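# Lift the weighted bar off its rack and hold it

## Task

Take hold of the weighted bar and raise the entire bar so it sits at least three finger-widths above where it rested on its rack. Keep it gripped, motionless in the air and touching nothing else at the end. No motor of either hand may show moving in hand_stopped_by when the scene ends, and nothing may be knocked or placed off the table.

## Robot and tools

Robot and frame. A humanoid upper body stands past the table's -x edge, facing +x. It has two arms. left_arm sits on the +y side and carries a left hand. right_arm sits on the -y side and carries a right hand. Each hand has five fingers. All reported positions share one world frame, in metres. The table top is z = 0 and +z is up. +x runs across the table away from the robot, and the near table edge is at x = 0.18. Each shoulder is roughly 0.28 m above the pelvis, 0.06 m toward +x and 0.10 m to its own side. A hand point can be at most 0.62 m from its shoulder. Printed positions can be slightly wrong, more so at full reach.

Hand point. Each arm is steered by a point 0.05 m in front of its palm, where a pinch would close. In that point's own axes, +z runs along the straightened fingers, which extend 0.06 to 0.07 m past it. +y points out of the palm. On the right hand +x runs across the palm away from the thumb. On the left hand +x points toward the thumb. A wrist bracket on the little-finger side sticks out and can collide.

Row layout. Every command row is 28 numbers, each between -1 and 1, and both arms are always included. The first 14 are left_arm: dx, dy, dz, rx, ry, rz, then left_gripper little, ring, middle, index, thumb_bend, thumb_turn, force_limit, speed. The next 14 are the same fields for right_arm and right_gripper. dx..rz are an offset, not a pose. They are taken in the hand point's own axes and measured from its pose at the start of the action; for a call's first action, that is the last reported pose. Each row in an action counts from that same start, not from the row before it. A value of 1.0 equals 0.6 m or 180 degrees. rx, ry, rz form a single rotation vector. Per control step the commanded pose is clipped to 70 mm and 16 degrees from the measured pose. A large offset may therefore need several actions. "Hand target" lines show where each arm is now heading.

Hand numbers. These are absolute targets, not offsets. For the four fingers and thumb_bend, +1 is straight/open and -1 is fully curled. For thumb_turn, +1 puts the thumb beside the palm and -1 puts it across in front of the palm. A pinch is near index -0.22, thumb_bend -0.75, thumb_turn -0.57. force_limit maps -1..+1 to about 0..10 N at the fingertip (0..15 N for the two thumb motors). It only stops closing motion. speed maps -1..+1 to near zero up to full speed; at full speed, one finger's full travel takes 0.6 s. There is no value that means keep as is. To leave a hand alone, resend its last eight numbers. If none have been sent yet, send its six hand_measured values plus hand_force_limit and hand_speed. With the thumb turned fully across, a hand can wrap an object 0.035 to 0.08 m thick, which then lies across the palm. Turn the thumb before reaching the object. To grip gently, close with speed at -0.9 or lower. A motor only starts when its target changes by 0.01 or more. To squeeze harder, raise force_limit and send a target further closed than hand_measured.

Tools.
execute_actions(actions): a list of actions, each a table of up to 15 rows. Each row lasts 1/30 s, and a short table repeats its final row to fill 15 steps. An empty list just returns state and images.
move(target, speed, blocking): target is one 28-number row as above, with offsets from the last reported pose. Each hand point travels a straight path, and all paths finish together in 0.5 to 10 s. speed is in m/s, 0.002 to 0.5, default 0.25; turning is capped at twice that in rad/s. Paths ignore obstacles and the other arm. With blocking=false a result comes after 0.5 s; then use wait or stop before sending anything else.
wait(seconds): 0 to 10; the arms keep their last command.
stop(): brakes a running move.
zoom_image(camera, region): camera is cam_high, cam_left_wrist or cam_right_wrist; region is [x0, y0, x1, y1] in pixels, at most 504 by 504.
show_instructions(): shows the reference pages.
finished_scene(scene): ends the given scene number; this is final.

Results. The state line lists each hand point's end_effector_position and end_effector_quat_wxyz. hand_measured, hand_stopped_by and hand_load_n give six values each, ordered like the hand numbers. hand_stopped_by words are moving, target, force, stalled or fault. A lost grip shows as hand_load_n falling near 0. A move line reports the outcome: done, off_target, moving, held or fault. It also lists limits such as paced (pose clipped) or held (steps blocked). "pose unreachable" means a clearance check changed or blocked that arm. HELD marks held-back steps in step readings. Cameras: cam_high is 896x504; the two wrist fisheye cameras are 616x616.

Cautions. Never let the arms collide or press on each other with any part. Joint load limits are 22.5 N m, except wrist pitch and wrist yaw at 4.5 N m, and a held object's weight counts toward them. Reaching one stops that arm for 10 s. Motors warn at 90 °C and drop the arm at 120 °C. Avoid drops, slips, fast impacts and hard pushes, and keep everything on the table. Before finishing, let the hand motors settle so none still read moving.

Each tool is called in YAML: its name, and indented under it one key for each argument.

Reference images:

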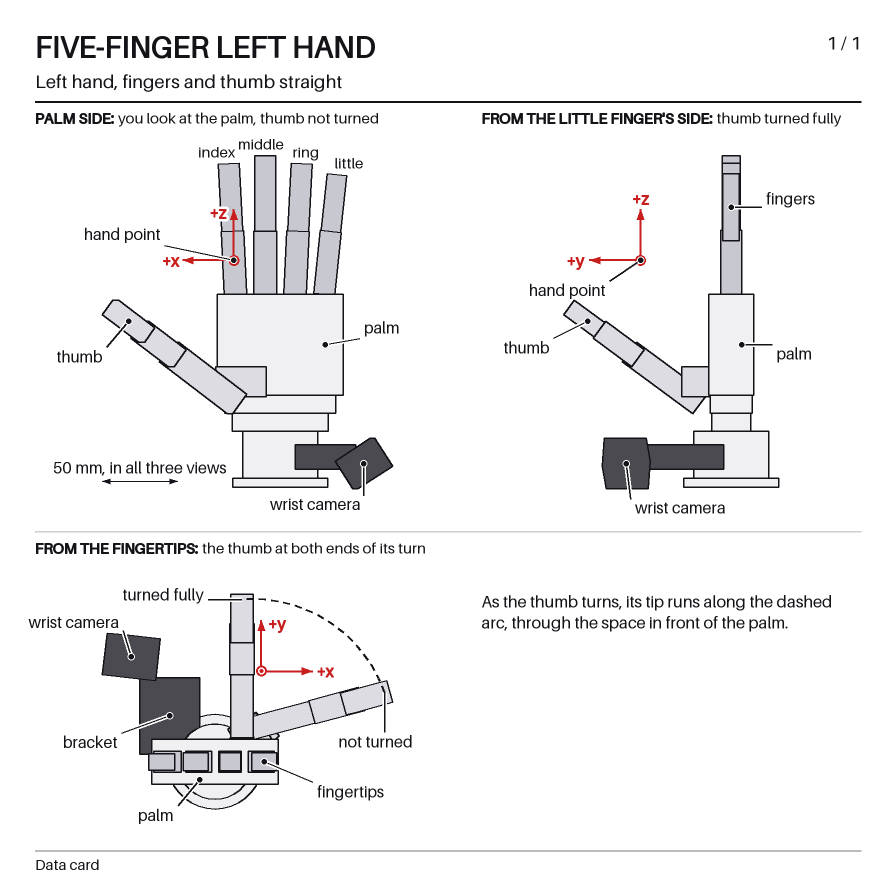

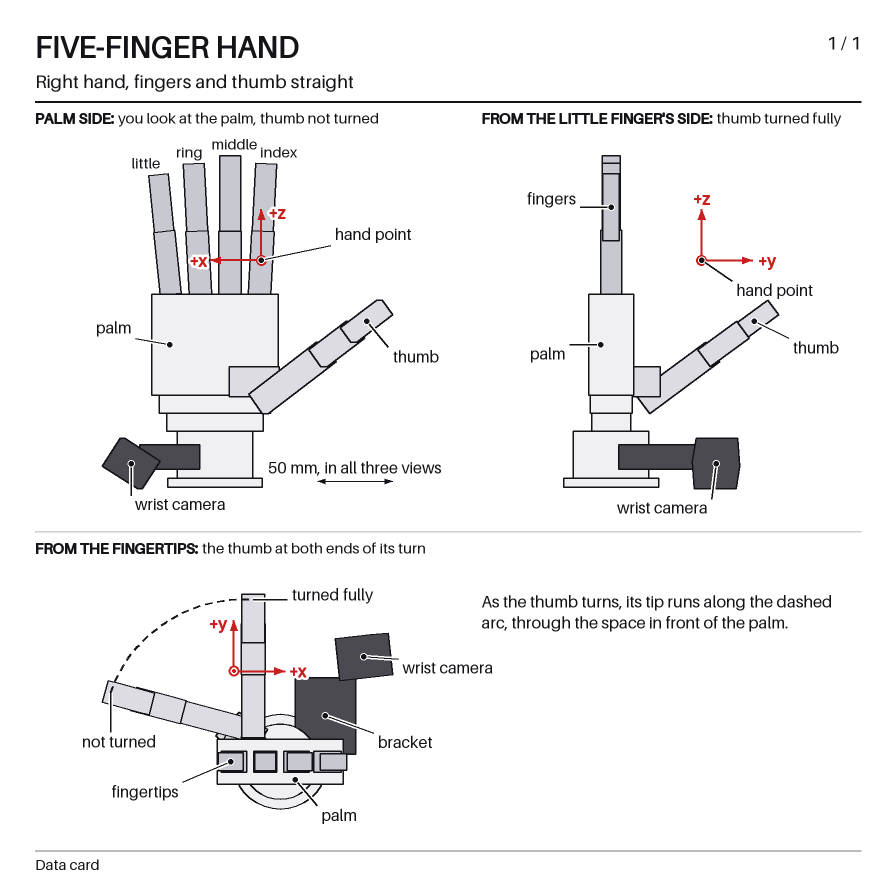

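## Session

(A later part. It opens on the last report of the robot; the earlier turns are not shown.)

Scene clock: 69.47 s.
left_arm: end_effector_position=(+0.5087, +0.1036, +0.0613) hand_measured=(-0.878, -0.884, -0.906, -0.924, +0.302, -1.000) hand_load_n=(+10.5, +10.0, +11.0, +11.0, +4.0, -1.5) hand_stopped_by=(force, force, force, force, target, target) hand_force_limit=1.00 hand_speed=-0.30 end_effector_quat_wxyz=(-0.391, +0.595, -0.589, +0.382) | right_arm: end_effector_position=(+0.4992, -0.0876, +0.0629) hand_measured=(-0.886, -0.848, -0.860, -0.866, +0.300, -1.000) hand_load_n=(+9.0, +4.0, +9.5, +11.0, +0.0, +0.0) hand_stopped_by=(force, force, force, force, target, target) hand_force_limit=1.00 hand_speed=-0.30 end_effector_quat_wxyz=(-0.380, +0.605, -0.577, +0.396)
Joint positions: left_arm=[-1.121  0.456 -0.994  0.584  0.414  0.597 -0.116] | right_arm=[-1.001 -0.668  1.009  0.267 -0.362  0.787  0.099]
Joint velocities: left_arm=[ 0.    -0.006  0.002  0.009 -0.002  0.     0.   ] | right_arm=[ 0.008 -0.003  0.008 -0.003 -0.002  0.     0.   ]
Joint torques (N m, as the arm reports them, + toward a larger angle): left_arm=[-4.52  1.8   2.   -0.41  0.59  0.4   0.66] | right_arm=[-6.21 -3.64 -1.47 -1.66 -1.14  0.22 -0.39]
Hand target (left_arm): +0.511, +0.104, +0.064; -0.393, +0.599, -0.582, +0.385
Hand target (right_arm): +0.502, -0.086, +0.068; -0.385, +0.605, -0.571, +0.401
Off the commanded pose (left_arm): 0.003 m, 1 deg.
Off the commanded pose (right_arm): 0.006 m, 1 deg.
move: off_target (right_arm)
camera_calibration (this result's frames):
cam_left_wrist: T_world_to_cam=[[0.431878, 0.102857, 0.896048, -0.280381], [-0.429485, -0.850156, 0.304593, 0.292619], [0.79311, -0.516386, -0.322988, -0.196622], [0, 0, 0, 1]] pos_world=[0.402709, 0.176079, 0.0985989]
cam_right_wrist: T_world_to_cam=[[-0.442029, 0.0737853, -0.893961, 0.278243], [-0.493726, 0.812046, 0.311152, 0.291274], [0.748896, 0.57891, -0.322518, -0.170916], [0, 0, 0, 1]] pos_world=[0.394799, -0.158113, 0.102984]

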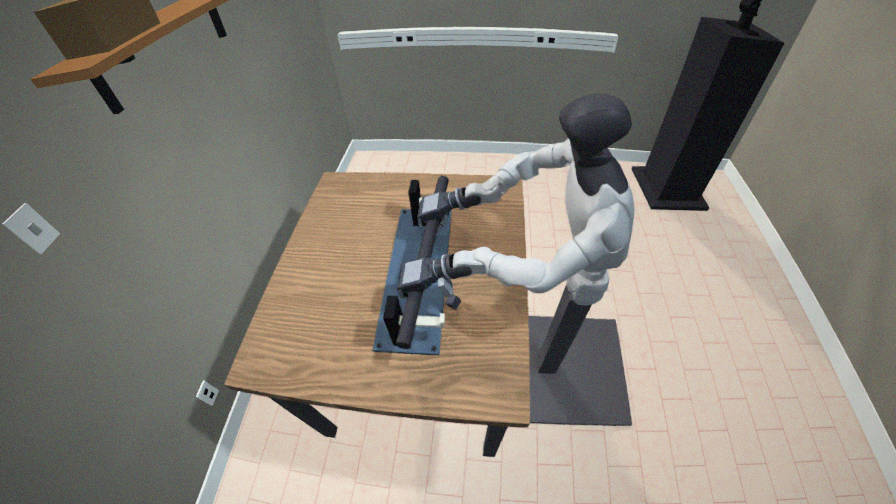

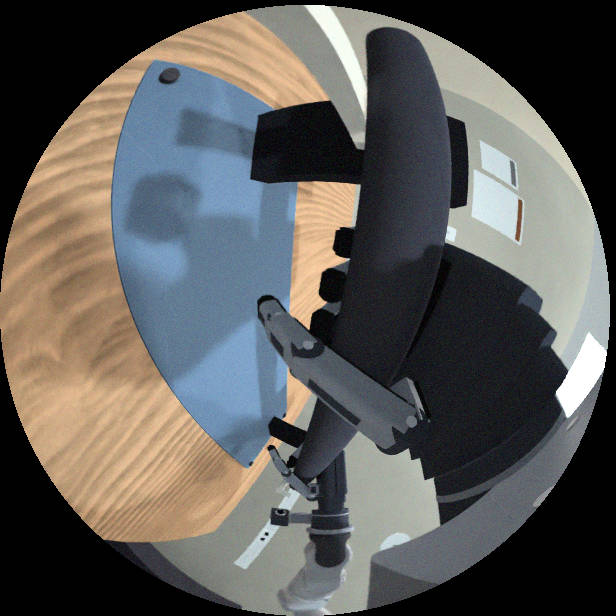

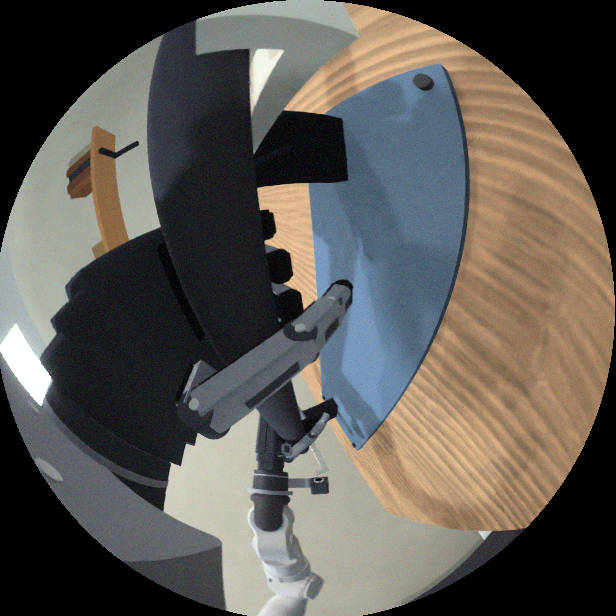

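move:
  target: [0,-0.24,-0.1,0,0,0,-1,-1,-1,-1,-1,-1,1,0.3,0,-0.24,-0.1,0,0,0,-1,-1,-1,-1,-1,-1,1,0.3]
  speed: 0.07

Scene clock: 75.50 s.
left_arm: end_effector_position=(+0.5095, +0.1022, +0.2138) hand_measured=(-0.878, -0.884, -0.906, -0.924, +0.088, -1.000) hand_load_n=(+11.0, +10.5, +11.5, +11.5, +15.0, +2.0) hand_stopped_by=(force, force, force, force, force, target) hand_force_limit=1.00 hand_speed=0.30 end_effector_quat_wxyz=(-0.389, +0.596, -0.593, +0.377) | right_arm: end_effector_position=(+0.5061, -0.0915, +0.2224) hand_measured=(-0.886, -0.848, -0.860, -0.866, +0.026, -1.000) hand_load_n=(+2.5, +0.0, +6.0, +9.5, +14.0, +3.0) hand_stopped_by=(force, force, force, force, force, target) hand_force_limit=1.00 hand_speed=0.30 end_effector_quat_wxyz=(-0.379, +0.589, -0.592, +0.399)
Joint positions: left_arm=[-1.473  0.726 -1.002  0.137  0.401  0.868 -0.649] | right_arm=[-1.41  -0.954  1.004 -0.106 -0.34   1.043  0.63 ]
Joint velocities: left_arm=[ 0.003  0.005 -0.008  0.003 -0.014  0.     0.   ] | right_arm=[ 0.    -0.002 -0.018  0.006  0.     0.     0.   ]
Joint torques (N m, as the arm reports them, + toward a larger angle): left_arm=[-8.53  3.19  5.53 -1.4   2.37  0.47  1.8 ] | right_arm=[-10.47  -3.55  -5.14  -1.73  -2.18   0.13  -1.53]
Hand target (left_arm): +0.510, +0.101, +0.213; -0.394, +0.589, -0.598, +0.375
Hand target (right_arm): +0.503, -0.084, +0.218; -0.379, +0.602, -0.581, +0.394
Off the commanded pose (left_arm): 0.004 m, 1 deg.
Off the commanded pose (right_arm): 0.012 m, 3 deg.
move: off_target (left_arm, right_arm)
camera_calibration (this result's frames):
cam_left_wrist: T_world_to_cam=[[0.443657, 0.0963569, 0.891002, -0.421485], [-0.427314, -0.851168, 0.304822, 0.244337], [0.787763, -0.515974, -0.336452, -0.143113], [0, 0, 0, 1]] pos_world=[0.404143, 0.174742, 0.252914]
cam_right_wrist: T_world_to_cam=[[-0.435054, 0.108425, -0.893852, 0.423835], [-0.463161, 0.824367, 0.325425, 0.230754], [0.772147, 0.555575, -0.308426, -0.13947], [0, 0, 0, 1]] pos_world=[0.398959, -0.158695, 0.260736]

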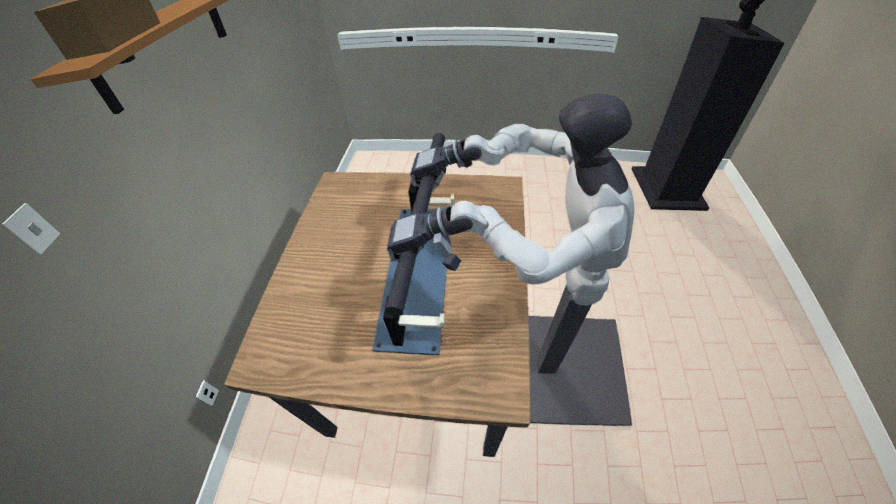

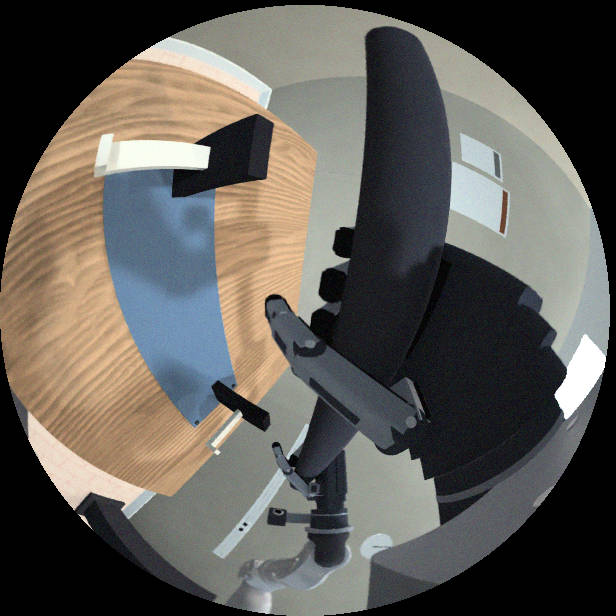

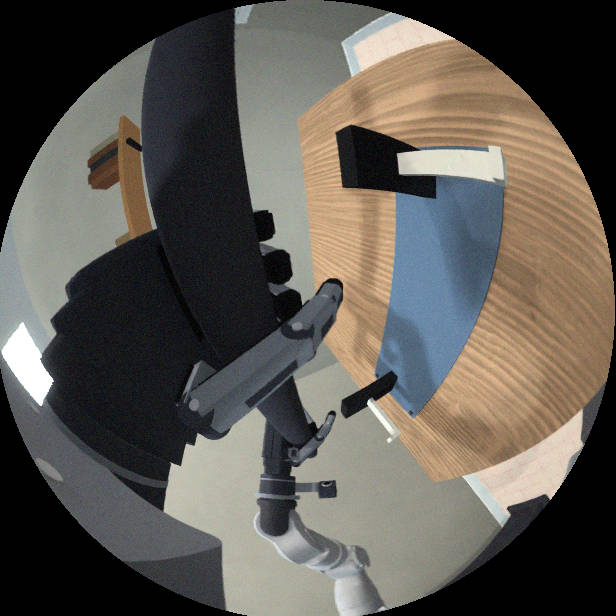

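finished_scene:
  scene: 1

The scene is finished: the task was done.


## Next scene

The same job, from a new start.

execute_actions:
  actions: []

Scene clock: 0.00 s.
left_arm: end_effector_position=(+0.1317, +0.0941, +0.4232) hand_measured=(+1.000, +1.000, +1.000, +1.000, +1.000, +1.000) hand_load_n=(+0.0, +0.0, +0.0, +0.0, +0.0, +0.0) hand_stopped_by=(target, target, target, target, target, target) hand_force_limit=0.00 hand_speed=-0.80 end_effector_quat_wxyz=(-0.032, -0.028, -0.256, +0.966) | right_arm: end_effector_position=(+0.1938, -0.1725, +0.4804) hand_measured=(+1.000, +1.000, +1.000, +1.000, +1.000, +1.000) hand_load_n=(+0.0, +0.0, +0.0, +0.0, +0.0, +0.0) hand_stopped_by=(target, target, target, target, target, target) hand_force_limit=0.00 hand_speed=-0.80 end_effector_quat_wxyz=(+0.994, +0.003, +0.067, +0.088)
Joint positions: left_arm=[-0.178  0.529  0.26  -0.509 -0.395 -1.156 -0.341] | right_arm=[-0.203 -0.431 -0.32  -0.495  0.684 -0.911  0.149]
Joint velocities: left_arm=[ 0.    -0.006  0.005  0.     0.015  0.     0.   ] | right_arm=[ 0.011  0.     0.008  0.003 -0.002  0.     0.   ]
Joint torques (N m, as the arm reports them, + toward a larger angle): no reading
Hand target (left_arm): +0.132, +0.094, +0.423; -0.032, -0.028, -0.256, +0.966
Hand target (right_arm): +0.194, -0.172, +0.480; +0.994, +0.003, +0.067, +0.088
camera_calibration (this result's frames):
cam_left_wrist: T_world_to_cam=[[0.0239665, 0.847796, 0.52978, -0.302196], [-0.827635, 0.314074, -0.465165, 0.281048], [-0.560755, -0.427316, 0.709193, -0.0525293], [0, 0, 0, 1]] pos_world=[0.210391, 0.145484, 0.328084]
cam_right_wrist: T_world_to_cam=[[-0.294934, 0.95537, -0.0168088, 0.22494], [-0.843804, -0.268666, -0.464558, 0.33366], [-0.448341, -0.122831, 0.885383, -0.227673], [0, 0, 0, 1]] pos_world=[0.245811, -0.153223, 0.360363]

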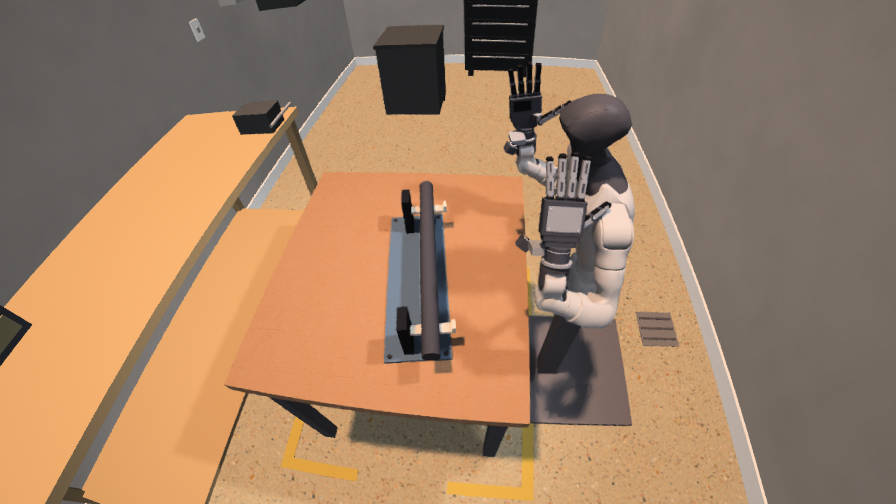

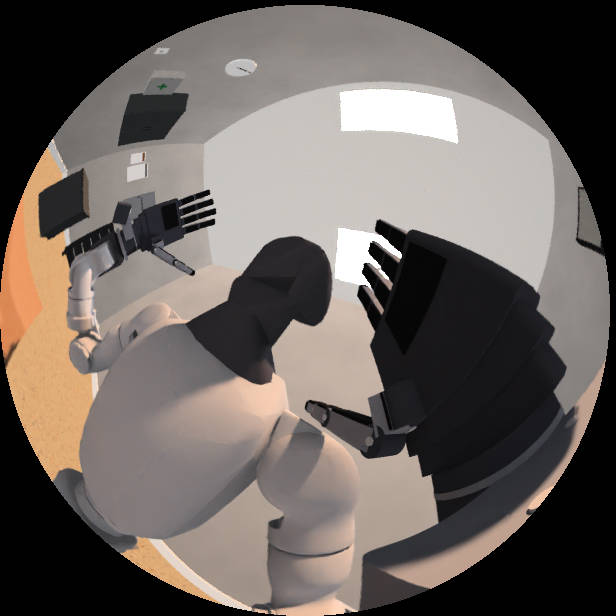

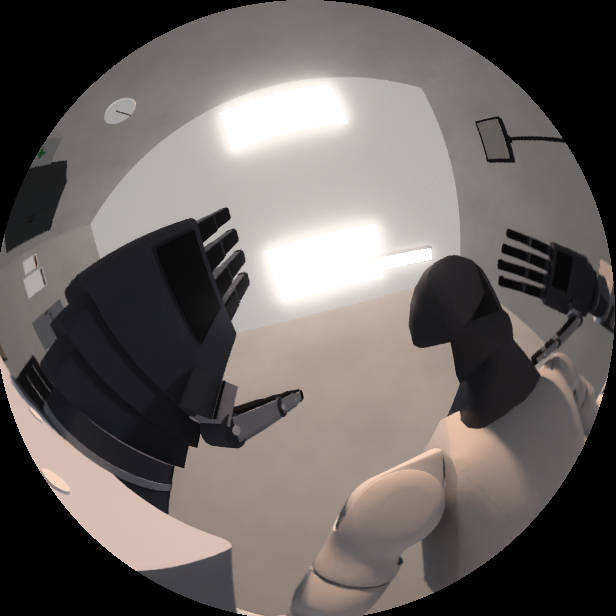

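move:
  target: [-0.494,0.195,-0.397,-0.368,-0.554,0.158,1,1,1,1,1,-1,1,0.5,0.55,0.104,-0.433,-0.451,0.461,-0.345,1,1,1,1,1,-1,1,0.5]
  speed: 0.35

Scene clock: 13.73 s.
left_arm: end_effector_position=(+0.4444, +0.1238, +0.1707) hand_measured=(+1.000, +1.000, +1.000, +1.000, +1.000, -1.000) hand_load_n=(+0.0, +0.0, +0.0, +0.0, +0.0, +0.0) hand_stopped_by=(target, target, target, target, target, target) hand_force_limit=1.00 hand_speed=0.50 end_effector_quat_wxyz=(-0.396, +0.637, -0.560, +0.350) | right_arm: end_effector_position=(+0.4739, -0.0656, +0.1800) hand_measured=(+1.000, +1.000, +1.000, +1.000, +1.000, -1.000) hand_load_n=(+0.0, +0.0, +0.0, +0.0, +0.0, +0.0) hand_stopped_by=(target, target, target, target, target, target) hand_force_limit=1.00 hand_speed=0.50 end_effector_quat_wxyz=(-0.402, +0.632, -0.550, +0.369)
Joint positions: left_arm=[-0.912  0.536 -0.556 -0.247  1.276  0.866 -1.146] | right_arm=[-0.987 -0.756  0.641 -0.224 -0.86   0.814  0.86 ]
Joint velocities: left_arm=[ 0.     0.002 -0.006  0.015  0.006  0.002  0.   ] | right_arm=[-0.014 -0.015 -0.014 -0.008  0.     0.003  0.   ]
Joint torques (N m, as the arm reports them, + toward a larger angle): left_arm=[-3.8   2.23  1.36 -1.02  1.59  0.14  0.39] | right_arm=[-5.51 -3.   -1.68 -1.2  -0.98  0.21 -0.34]
Hand target (left_arm): +0.445, +0.124, +0.171; -0.398, +0.637, -0.560, +0.350
Hand target (right_arm): +0.474, -0.066, +0.180; -0.401, +0.632, -0.550, +0.371
Off the commanded pose (left_arm): 0.009 m, 2 deg.
Off the commanded pose (right_arm): 0.011 m, 2 deg.
move: off_target (left_arm, right_arm); limits=held; held on 2 of 116 steps (left_arm)
pose unreachable (left arm): on one or more control steps of this call, first in action 0 (counted from 0), this arm could not follow its commanded pose, so it was not sent that pose on those steps. It may still have moved: this result reports where it is.
cause: the commanded pose would bring a part of the arm (just beyond joint 7 (wrist yaw)) too close to the robot's own body.
camera_calibration (this result's frames):
cam_left_wrist: T_world_to_cam=[[0.454088, 0.162769, 0.875963, -0.366632], [-0.318371, -0.888614, 0.330159, 0.199899], [0.832132, -0.428803, -0.351688, -0.123107], [0, 0, 0, 1]] pos_world=[0.332567, 0.18452, 0.211862]
cam_right_wrist: T_world_to_cam=[[-0.454803, 0.0399709, -0.889695, 0.373237], [-0.571904, 0.752689, 0.326167, 0.254962], [0.6827, 0.657162, -0.319465, -0.0909879], [0, 0, 0, 1]] pos_world=[0.377681, -0.147032, 0.219839]

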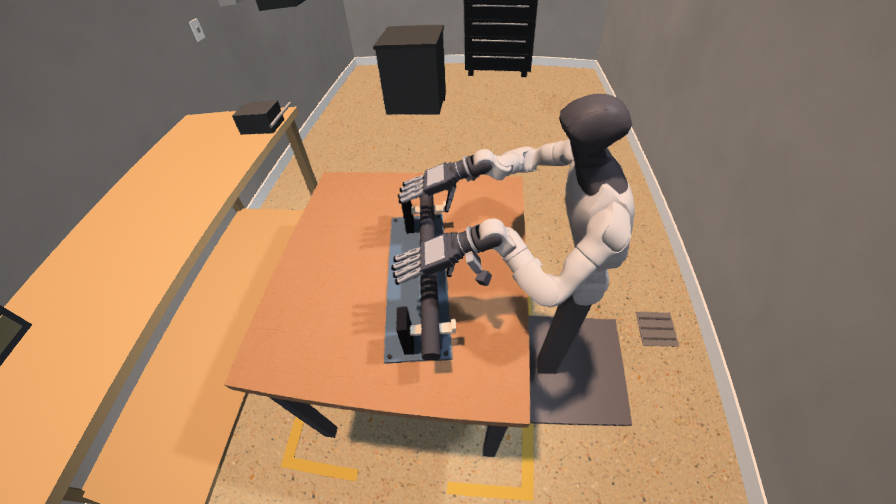

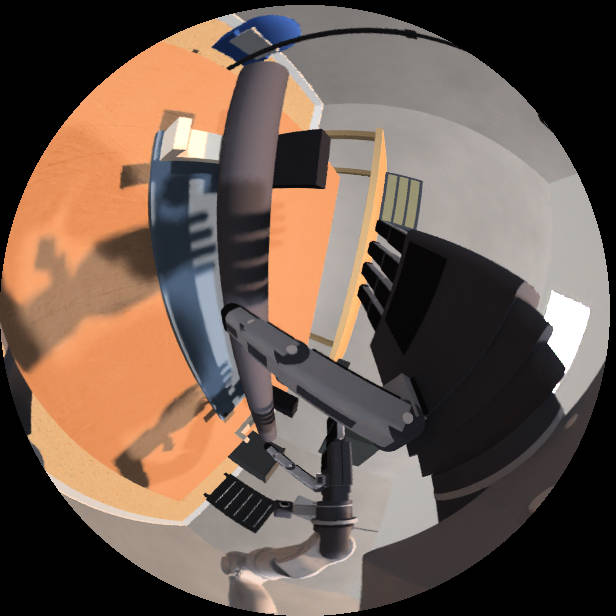

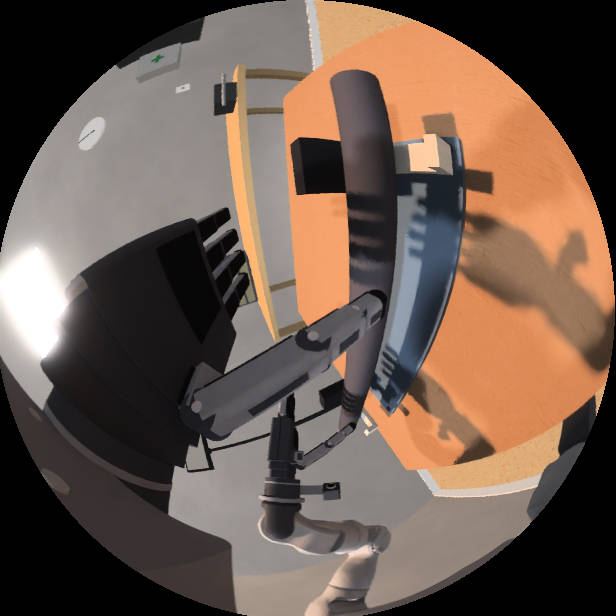

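move:
  target: [0,0.135,0.06,0,0,0,1,1,1,1,1,-1,1,0.5,-0.035,0.15,0.062,0,0,0,1,1,1,1,1,-1,1,0.5]
  speed: 0.07

move:
  target: [0,0.005,0.03,0,0,0,1,1,1,1,1,-1,1,0.5,0,0.005,0.03,0,0,0,1,1,1,1,1,-1,1,0.5]
  speed: 0.05

Scene clock: 21.93 s.
left_arm: end_effector_position=(+0.4420, +0.1241, +0.0847) hand_measured=(+1.000, +1.000, +1.000, +1.000, +1.000, -1.000) hand_load_n=(+0.0, +0.0, +0.0, +0.0, +0.0, +0.0) hand_stopped_by=(target, target, target, target, target, target) hand_force_limit=1.00 hand_speed=0.50 end_effector_quat_wxyz=(-0.397, +0.640, -0.555, +0.353) | right_arm: end_effector_position=(+0.4687, -0.0482, +0.0830) hand_measured=(+1.000, +1.000, +1.000, +1.000, +1.000, -1.000) hand_load_n=(+0.0, +0.0, +0.0, +0.0, +0.0, +0.0) hand_stopped_by=(target, target, target, target, target, target) hand_force_limit=1.00 hand_speed=0.50 end_effector_quat_wxyz=(-0.401, +0.633, -0.548, +0.372)
Joint positions: left_arm=[-0.682  0.412 -0.561 -0.059  1.175  0.784 -0.697] | right_arm=[-0.803 -0.553  0.745  0.019 -0.87   0.762  0.468]
Joint velocities: left_arm=[ 0.    -0.012  0.003 -0.008 -0.009  0.     0.001] | right_arm=[-0.003 -0.008  0.005 -0.003  0.    -0.002  0.   ]
Joint torques (N m, as the arm reports them, + toward a larger angle): left_arm=[-3.14  1.54  1.31 -1.37  0.63  0.09  0.5 ] | right_arm=[-5.12 -1.98 -1.56 -1.56 -0.72  0.01 -0.46]
Hand target (left_arm): +0.442, +0.123, +0.085; -0.395, +0.641, -0.555, +0.354
Hand target (right_arm): +0.469, -0.047, +0.083; -0.402, +0.633, -0.548, +0.370
Off the commanded pose (left_arm): 0.003 m, 1 deg.
Off the commanded pose (right_arm): 0.001 m, 0 deg.
move: done
camera_calibration (this result's frames):
cam_left_wrist: T_world_to_cam=[[0.448124, 0.173677, 0.876939, -0.289047], [-0.312286, -0.888737, 0.335595, 0.224631], [0.837653, -0.424244, -0.344027, -0.154901], [0, 0, 0, 1]] pos_world=[0.329431, 0.184123, 0.124801]
cam_right_wrist: T_world_to_cam=[[-0.451439, 0.0355904, -0.891592, 0.282249], [-0.573221, 0.754187, 0.320344, 0.271663], [0.683828, 0.655695, -0.320068, -0.130413], [0, 0, 0, 1]] pos_world=[0.372321, -0.129419, 0.122884]

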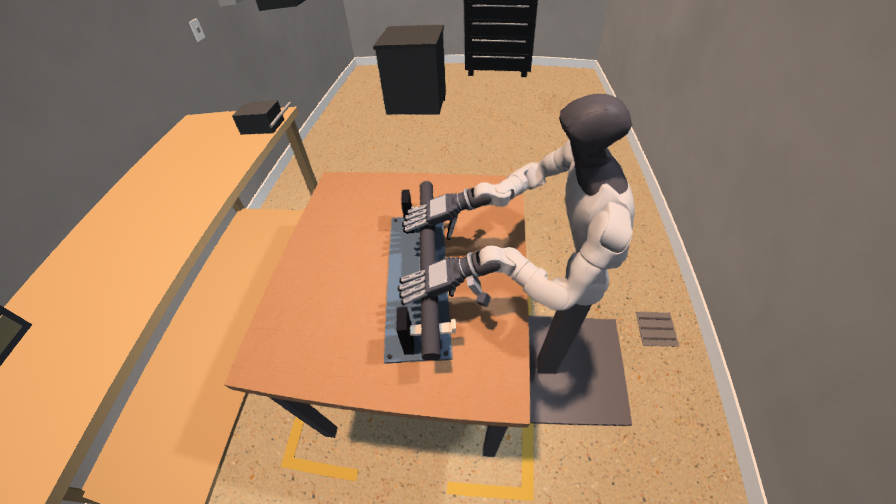

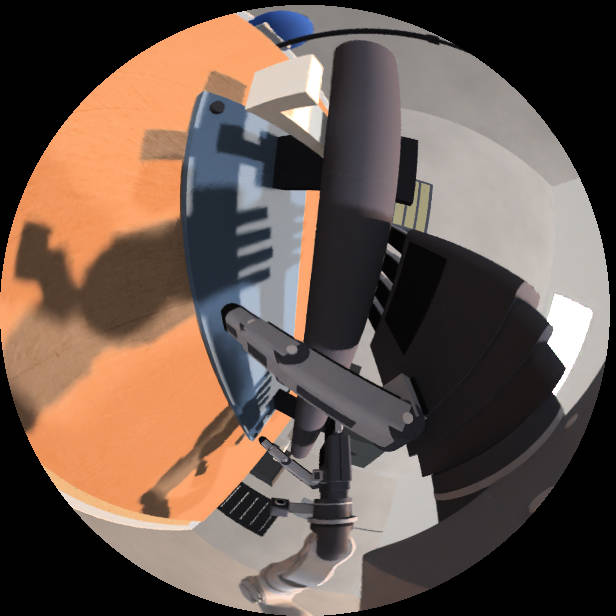

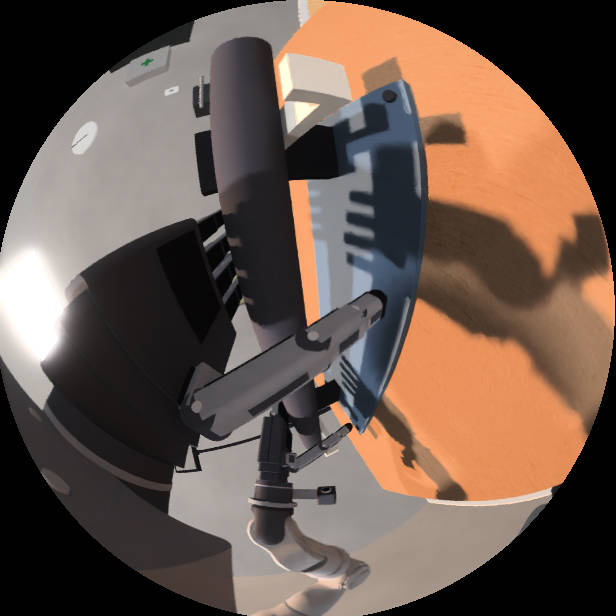

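Scene clock: 22.70 s.
left_arm: end_effector_position=(+0.4578, +0.1274, +0.0761) hand_measured=(+1.000, +1.000, +1.000, +1.000, +1.000, -1.000) hand_load_n=(+0.0, +0.0, +0.0, +0.0, +0.0, +0.0) hand_stopped_by=(target, target, target, target, target, target) hand_force_limit=1.00 hand_speed=0.50 end_effector_quat_wxyz=(-0.401, +0.638, -0.554, +0.353) | right_arm: end_effector_position=(+0.4837, -0.0483, +0.0729) hand_measured=(+1.000, +1.000, +1.000, +1.000, +1.000, -1.000) hand_load_n=(+0.0, +0.0, +0.0, +0.0, +0.0, +0.0) hand_stopped_by=(target, target, target, target, target, target) hand_force_limit=1.00 hand_speed=0.50 end_effector_quat_wxyz=(-0.400, +0.633, -0.547, +0.374)
Joint positions: left_arm=[-0.725  0.384 -0.536  0.08   1.12   0.721 -0.6  ] | right_arm=[-0.847 -0.507  0.733  0.179 -0.833  0.683  0.393]
Joint velocities: left_arm=[-0.006  0.006  0.006  0.002  0.    -0.004  0.   ] | right_arm=[-0.006 -0.006 -0.008  0.003  0.005 -0.004  0.   ]
Joint torques (N m, as the arm reports them, + toward a larger angle): left_arm=[-3.24  1.64  1.02 -1.47  0.43  0.08  0.48] | right_arm=[-5.51 -1.96 -1.61 -1.67 -0.62  0.01 -0.47]
Hand target (left_arm): +0.457, +0.126, +0.074; -0.397, +0.640, -0.555, +0.353
Hand target (right_arm): +0.484, -0.047, +0.074; -0.402, +0.632, -0.548, +0.373
Off the commanded pose (left_arm): 0.003 m, 1 deg.
Off the commanded pose (right_arm): 0.002 m, 0 deg.
move: done
camera_calibration (this result's frames):
cam_left_wrist: T_world_to_cam=[[0.440937, 0.16902, 0.88148, -0.285571], [-0.313751, -0.891122, 0.327815, 0.236958], [0.840913, -0.421111, -0.339898, -0.17191], [0, 0, 0, 1]] pos_world=[0.344827, 0.187033, 0.115615]
cam_right_wrist: T_world_to_cam=[[-0.45001, 0.0313071, -0.892475, 0.279155], [-0.57206, 0.757307, 0.315014, 0.283545], [0.685739, 0.652308, -0.322886, -0.14475], [0, 0, 0, 1]] pos_world=[0.387088, -0.129049, 0.11308]

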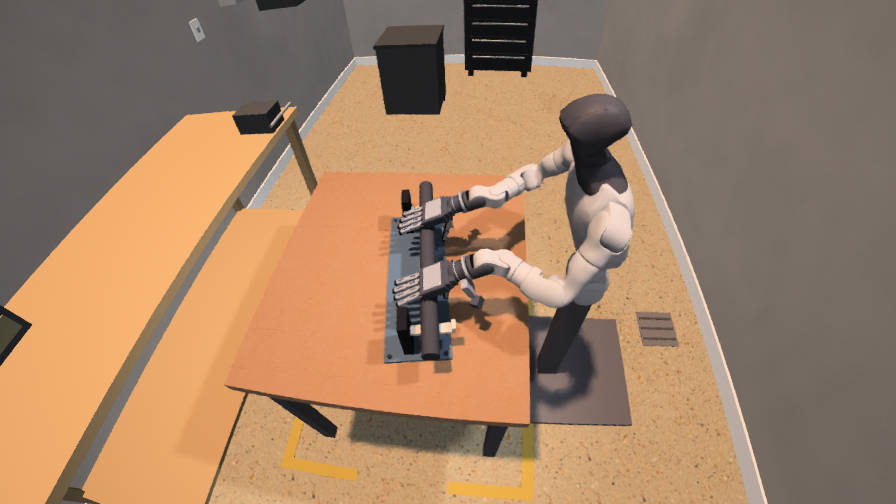

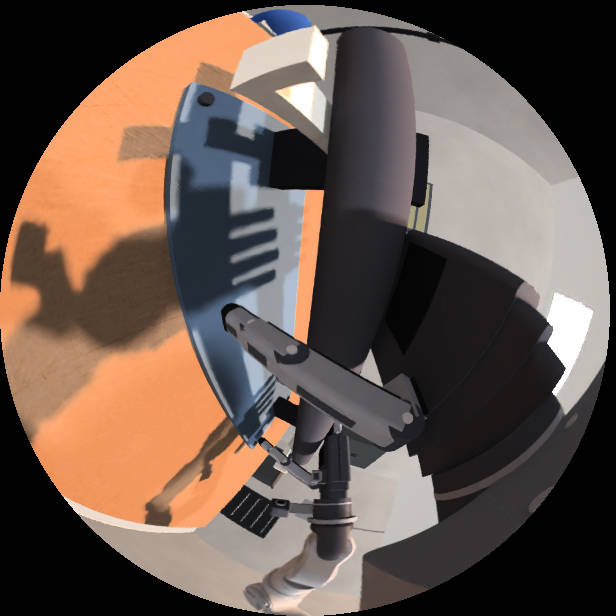

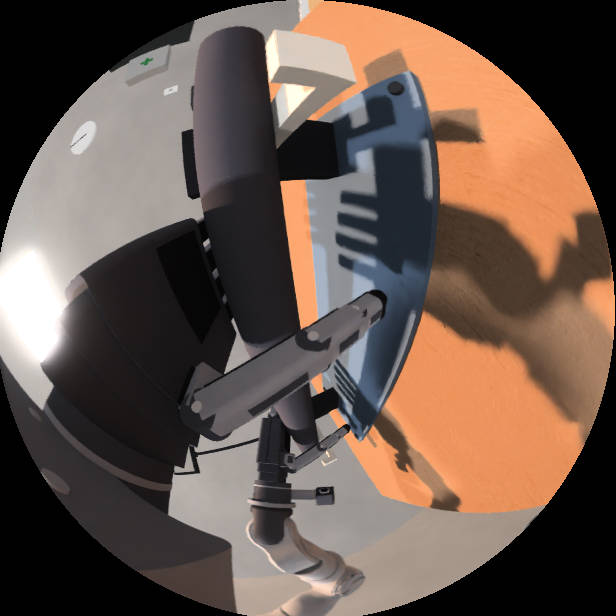

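move:
  target: [0,0.005,0.03,0,0,0,-1,-1,-1,-1,0.8,-1,1,-0.4,0,0.005,0.045,0,0,0,-1,-1,-1,-1,0.8,-1,1,-0.4]
  speed: 0.07

Scene clock: 27.53 s.
left_arm: end_effector_position=(+0.4729, +0.1309, +0.0651) hand_measured=(-0.726, -0.720, -0.726, -0.736, +0.802, -1.000) hand_load_n=(+10.0, +9.5, +9.5, +12.0, +2.5, +0.0) hand_stopped_by=(force, force, force, force, target, target) hand_force_limit=1.00 hand_speed=-0.40 end_effector_quat_wxyz=(-0.399, +0.642, -0.551, +0.354) | right_arm: end_effector_position=(+0.5081, -0.0472, +0.0608) hand_measured=(-0.708, -0.712, -0.724, -0.740, +0.802, -1.000) hand_load_n=(+10.0, +10.5, +10.0, +11.5, +4.0, -0.5) hand_stopped_by=(force, force, force, force, target, target) hand_force_limit=1.00 hand_speed=-0.40 end_effector_quat_wxyz=(-0.401, +0.631, -0.548, +0.376)
Joint positions: left_arm=[-0.776  0.35  -0.501  0.243  1.061  0.648 -0.502] | right_arm=[-0.94  -0.429  0.709  0.468 -0.775  0.542  0.273]
Joint velocities: left_arm=[ 0.005 -0.002  0.005 -0.006  0.     0.     0.   ] | right_arm=[-0.008 -0.003  0.008  0.005 -0.005  0.     0.   ]
Joint torques (N m, as the arm reports them, + toward a larger angle): left_arm=[-3.72  1.82  0.31 -1.81  1.13  0.08  0.4 ] | right_arm=[-5.84 -2.05 -0.93 -1.69 -0.76  0.2  -0.35]
Hand target (left_arm): +0.473, +0.130, +0.066; -0.402, +0.638, -0.554, +0.354
Hand target (right_arm): +0.508, -0.047, +0.060; -0.400, +0.632, -0.547, +0.376
Off the commanded pose (left_arm): 0.002 m, 1 deg.
Off the commanded pose (right_arm): 0.002 m, 0 deg.
move: done
camera_calibration (this result's frames):
cam_left_wrist: T_world_to_cam=[[0.441181, 0.179829, 0.879216, -0.284514], [-0.306832, -0.890448, 0.336091, 0.244568], [0.843335, -0.418048, -0.337671, -0.188538], [0, 0, 0, 1]] pos_world=[0.359564, 0.190121, 0.104289]
cam_right_wrist: T_world_to_cam=[[-0.446449, 0.0357184, -0.894096, 0.277798], [-0.570473, 0.758445, 0.315154, 0.299818], [0.689379, 0.650758, -0.31823, -0.168291], [0, 0, 0, 1]] pos_world=[0.411077, -0.127801, 0.100334]

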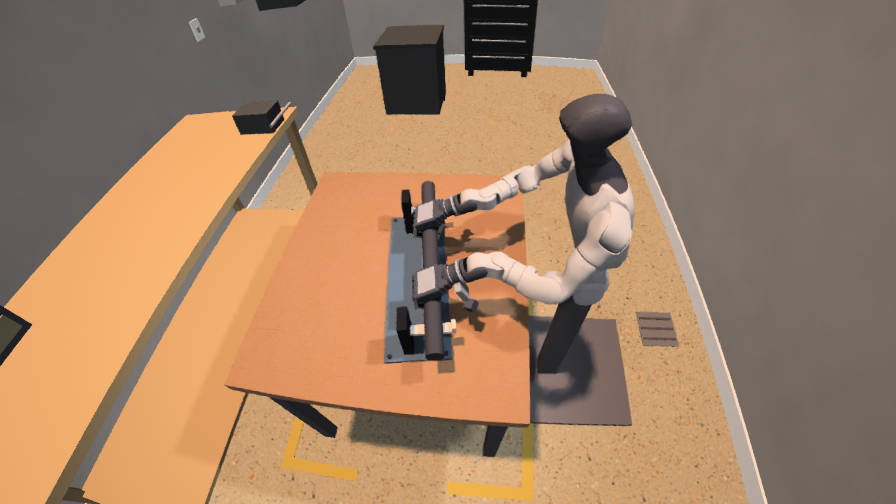

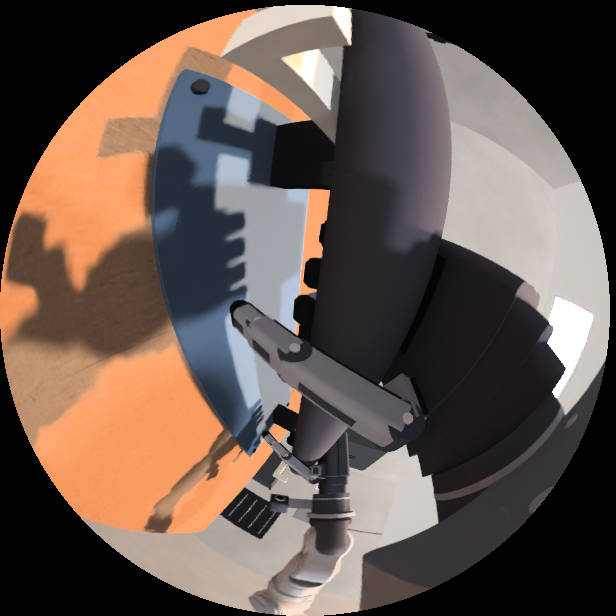

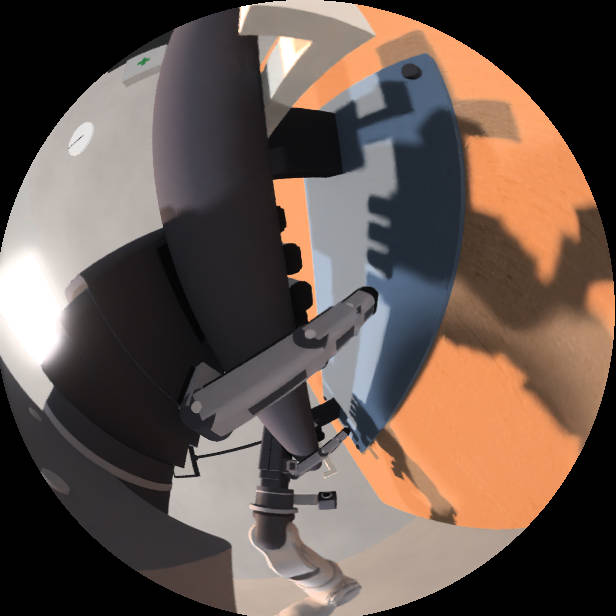

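move:
  target: [0,-0.18,-0.08,0,0,0,-1,-1,-1,-1,-1,-1,1,0.3,0.006,-0.18,-0.08,0,0,0,-1,-1,-1,-1,-1,-1,1,0.3]
  speed: 0.07

Scene clock: 32.43 s.
left_arm: end_effector_position=(+0.4751, +0.1274, +0.1821) hand_measured=(-0.726, -0.720, -0.726, -0.736, +0.610, -1.000) hand_load_n=(+8.5, +9.5, +10.0, +13.0, +15.5, +0.5) hand_stopped_by=(force, force, force, force, force, target) hand_force_limit=1.00 hand_speed=0.30 end_effector_quat_wxyz=(-0.396, +0.635, -0.560, +0.355) | right_arm: end_effector_position=(+0.5099, -0.0506, +0.1798) hand_measured=(-0.708, -0.712, -0.724, -0.740, +0.630, -1.000) hand_load_n=(+8.0, +9.5, +10.5, +13.5, +15.0, +1.5) hand_stopped_by=(force, force, force, force, force, target) hand_force_limit=1.00 hand_speed=0.30 end_effector_quat_wxyz=(-0.401, +0.627, -0.553, +0.375)
Joint positions: left_arm=[-1.031  0.524 -0.518 -0.056  1.142  0.777 -1.044] | right_arm=[-1.14  -0.639  0.687  0.071 -0.803  0.74   0.758]
Joint velocities: left_arm=[ 0.003  0.002  0.     0.003  0.     0.    -0.01 ] | right_arm=[ 0.021 -0.02   0.005  0.008  0.002  0.     0.007]
Joint torques (N m, as the arm reports them, + toward a larger angle): left_arm=[-7.68  2.52  4.49 -3.66  2.11  0.98  1.8 ] | right_arm=[-10.44  -2.58  -4.49  -3.42  -1.23   0.82  -1.43]
Hand target (left_arm): +0.475, +0.131, +0.180; -0.400, +0.637, -0.558, +0.350
Hand target (right_arm): +0.508, -0.047, +0.178; -0.400, +0.631, -0.550, +0.374
Off the commanded pose (left_arm): 0.006 m, 1 deg.
Off the commanded pose (right_arm): 0.005 m, 1 deg.
move: off_target (left_arm, right_arm)
camera_calibration (this result's frames):
cam_left_wrist: T_world_to_cam=[[0.448216, 0.162867, 0.878963, -0.388834], [-0.326359, -0.885578, 0.330515, 0.212458], [0.832221, -0.435, -0.343778, -0.143817], [0, 0, 0, 1]] pos_world=[0.363307, 0.188916, 0.222109]
cam_right_wrist: T_world_to_cam=[[-0.447231, 0.0465679, -0.893205, 0.38589], [-0.561691, 0.762538, 0.320996, 0.260535], [0.696051, 0.645265, -0.314874, -0.133715], [0, 0, 0, 1]] pos_world=[0.411995, -0.130356, 0.218944]

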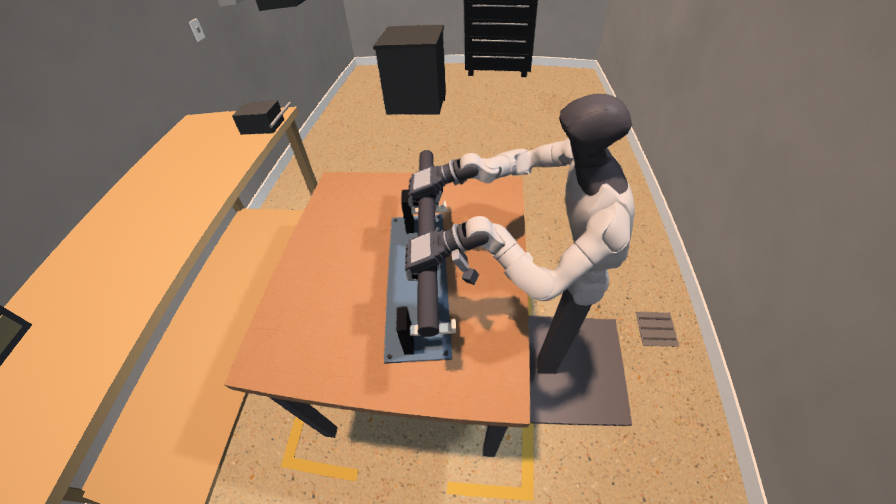

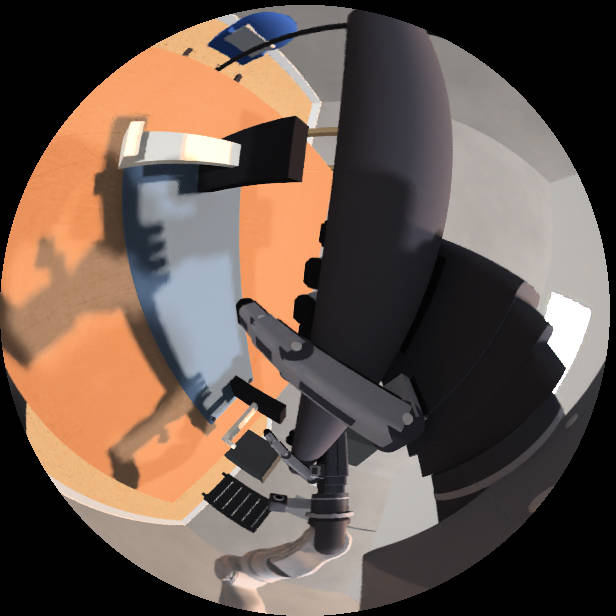

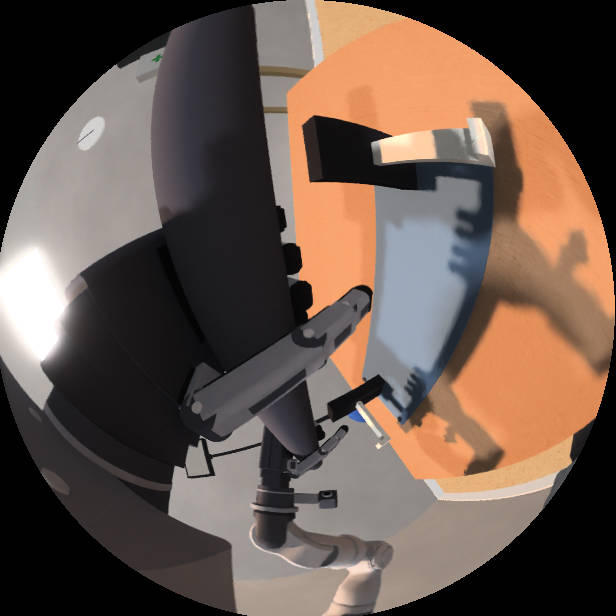

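finished_scene:
  scene: 2

The scene is finished: the task was done.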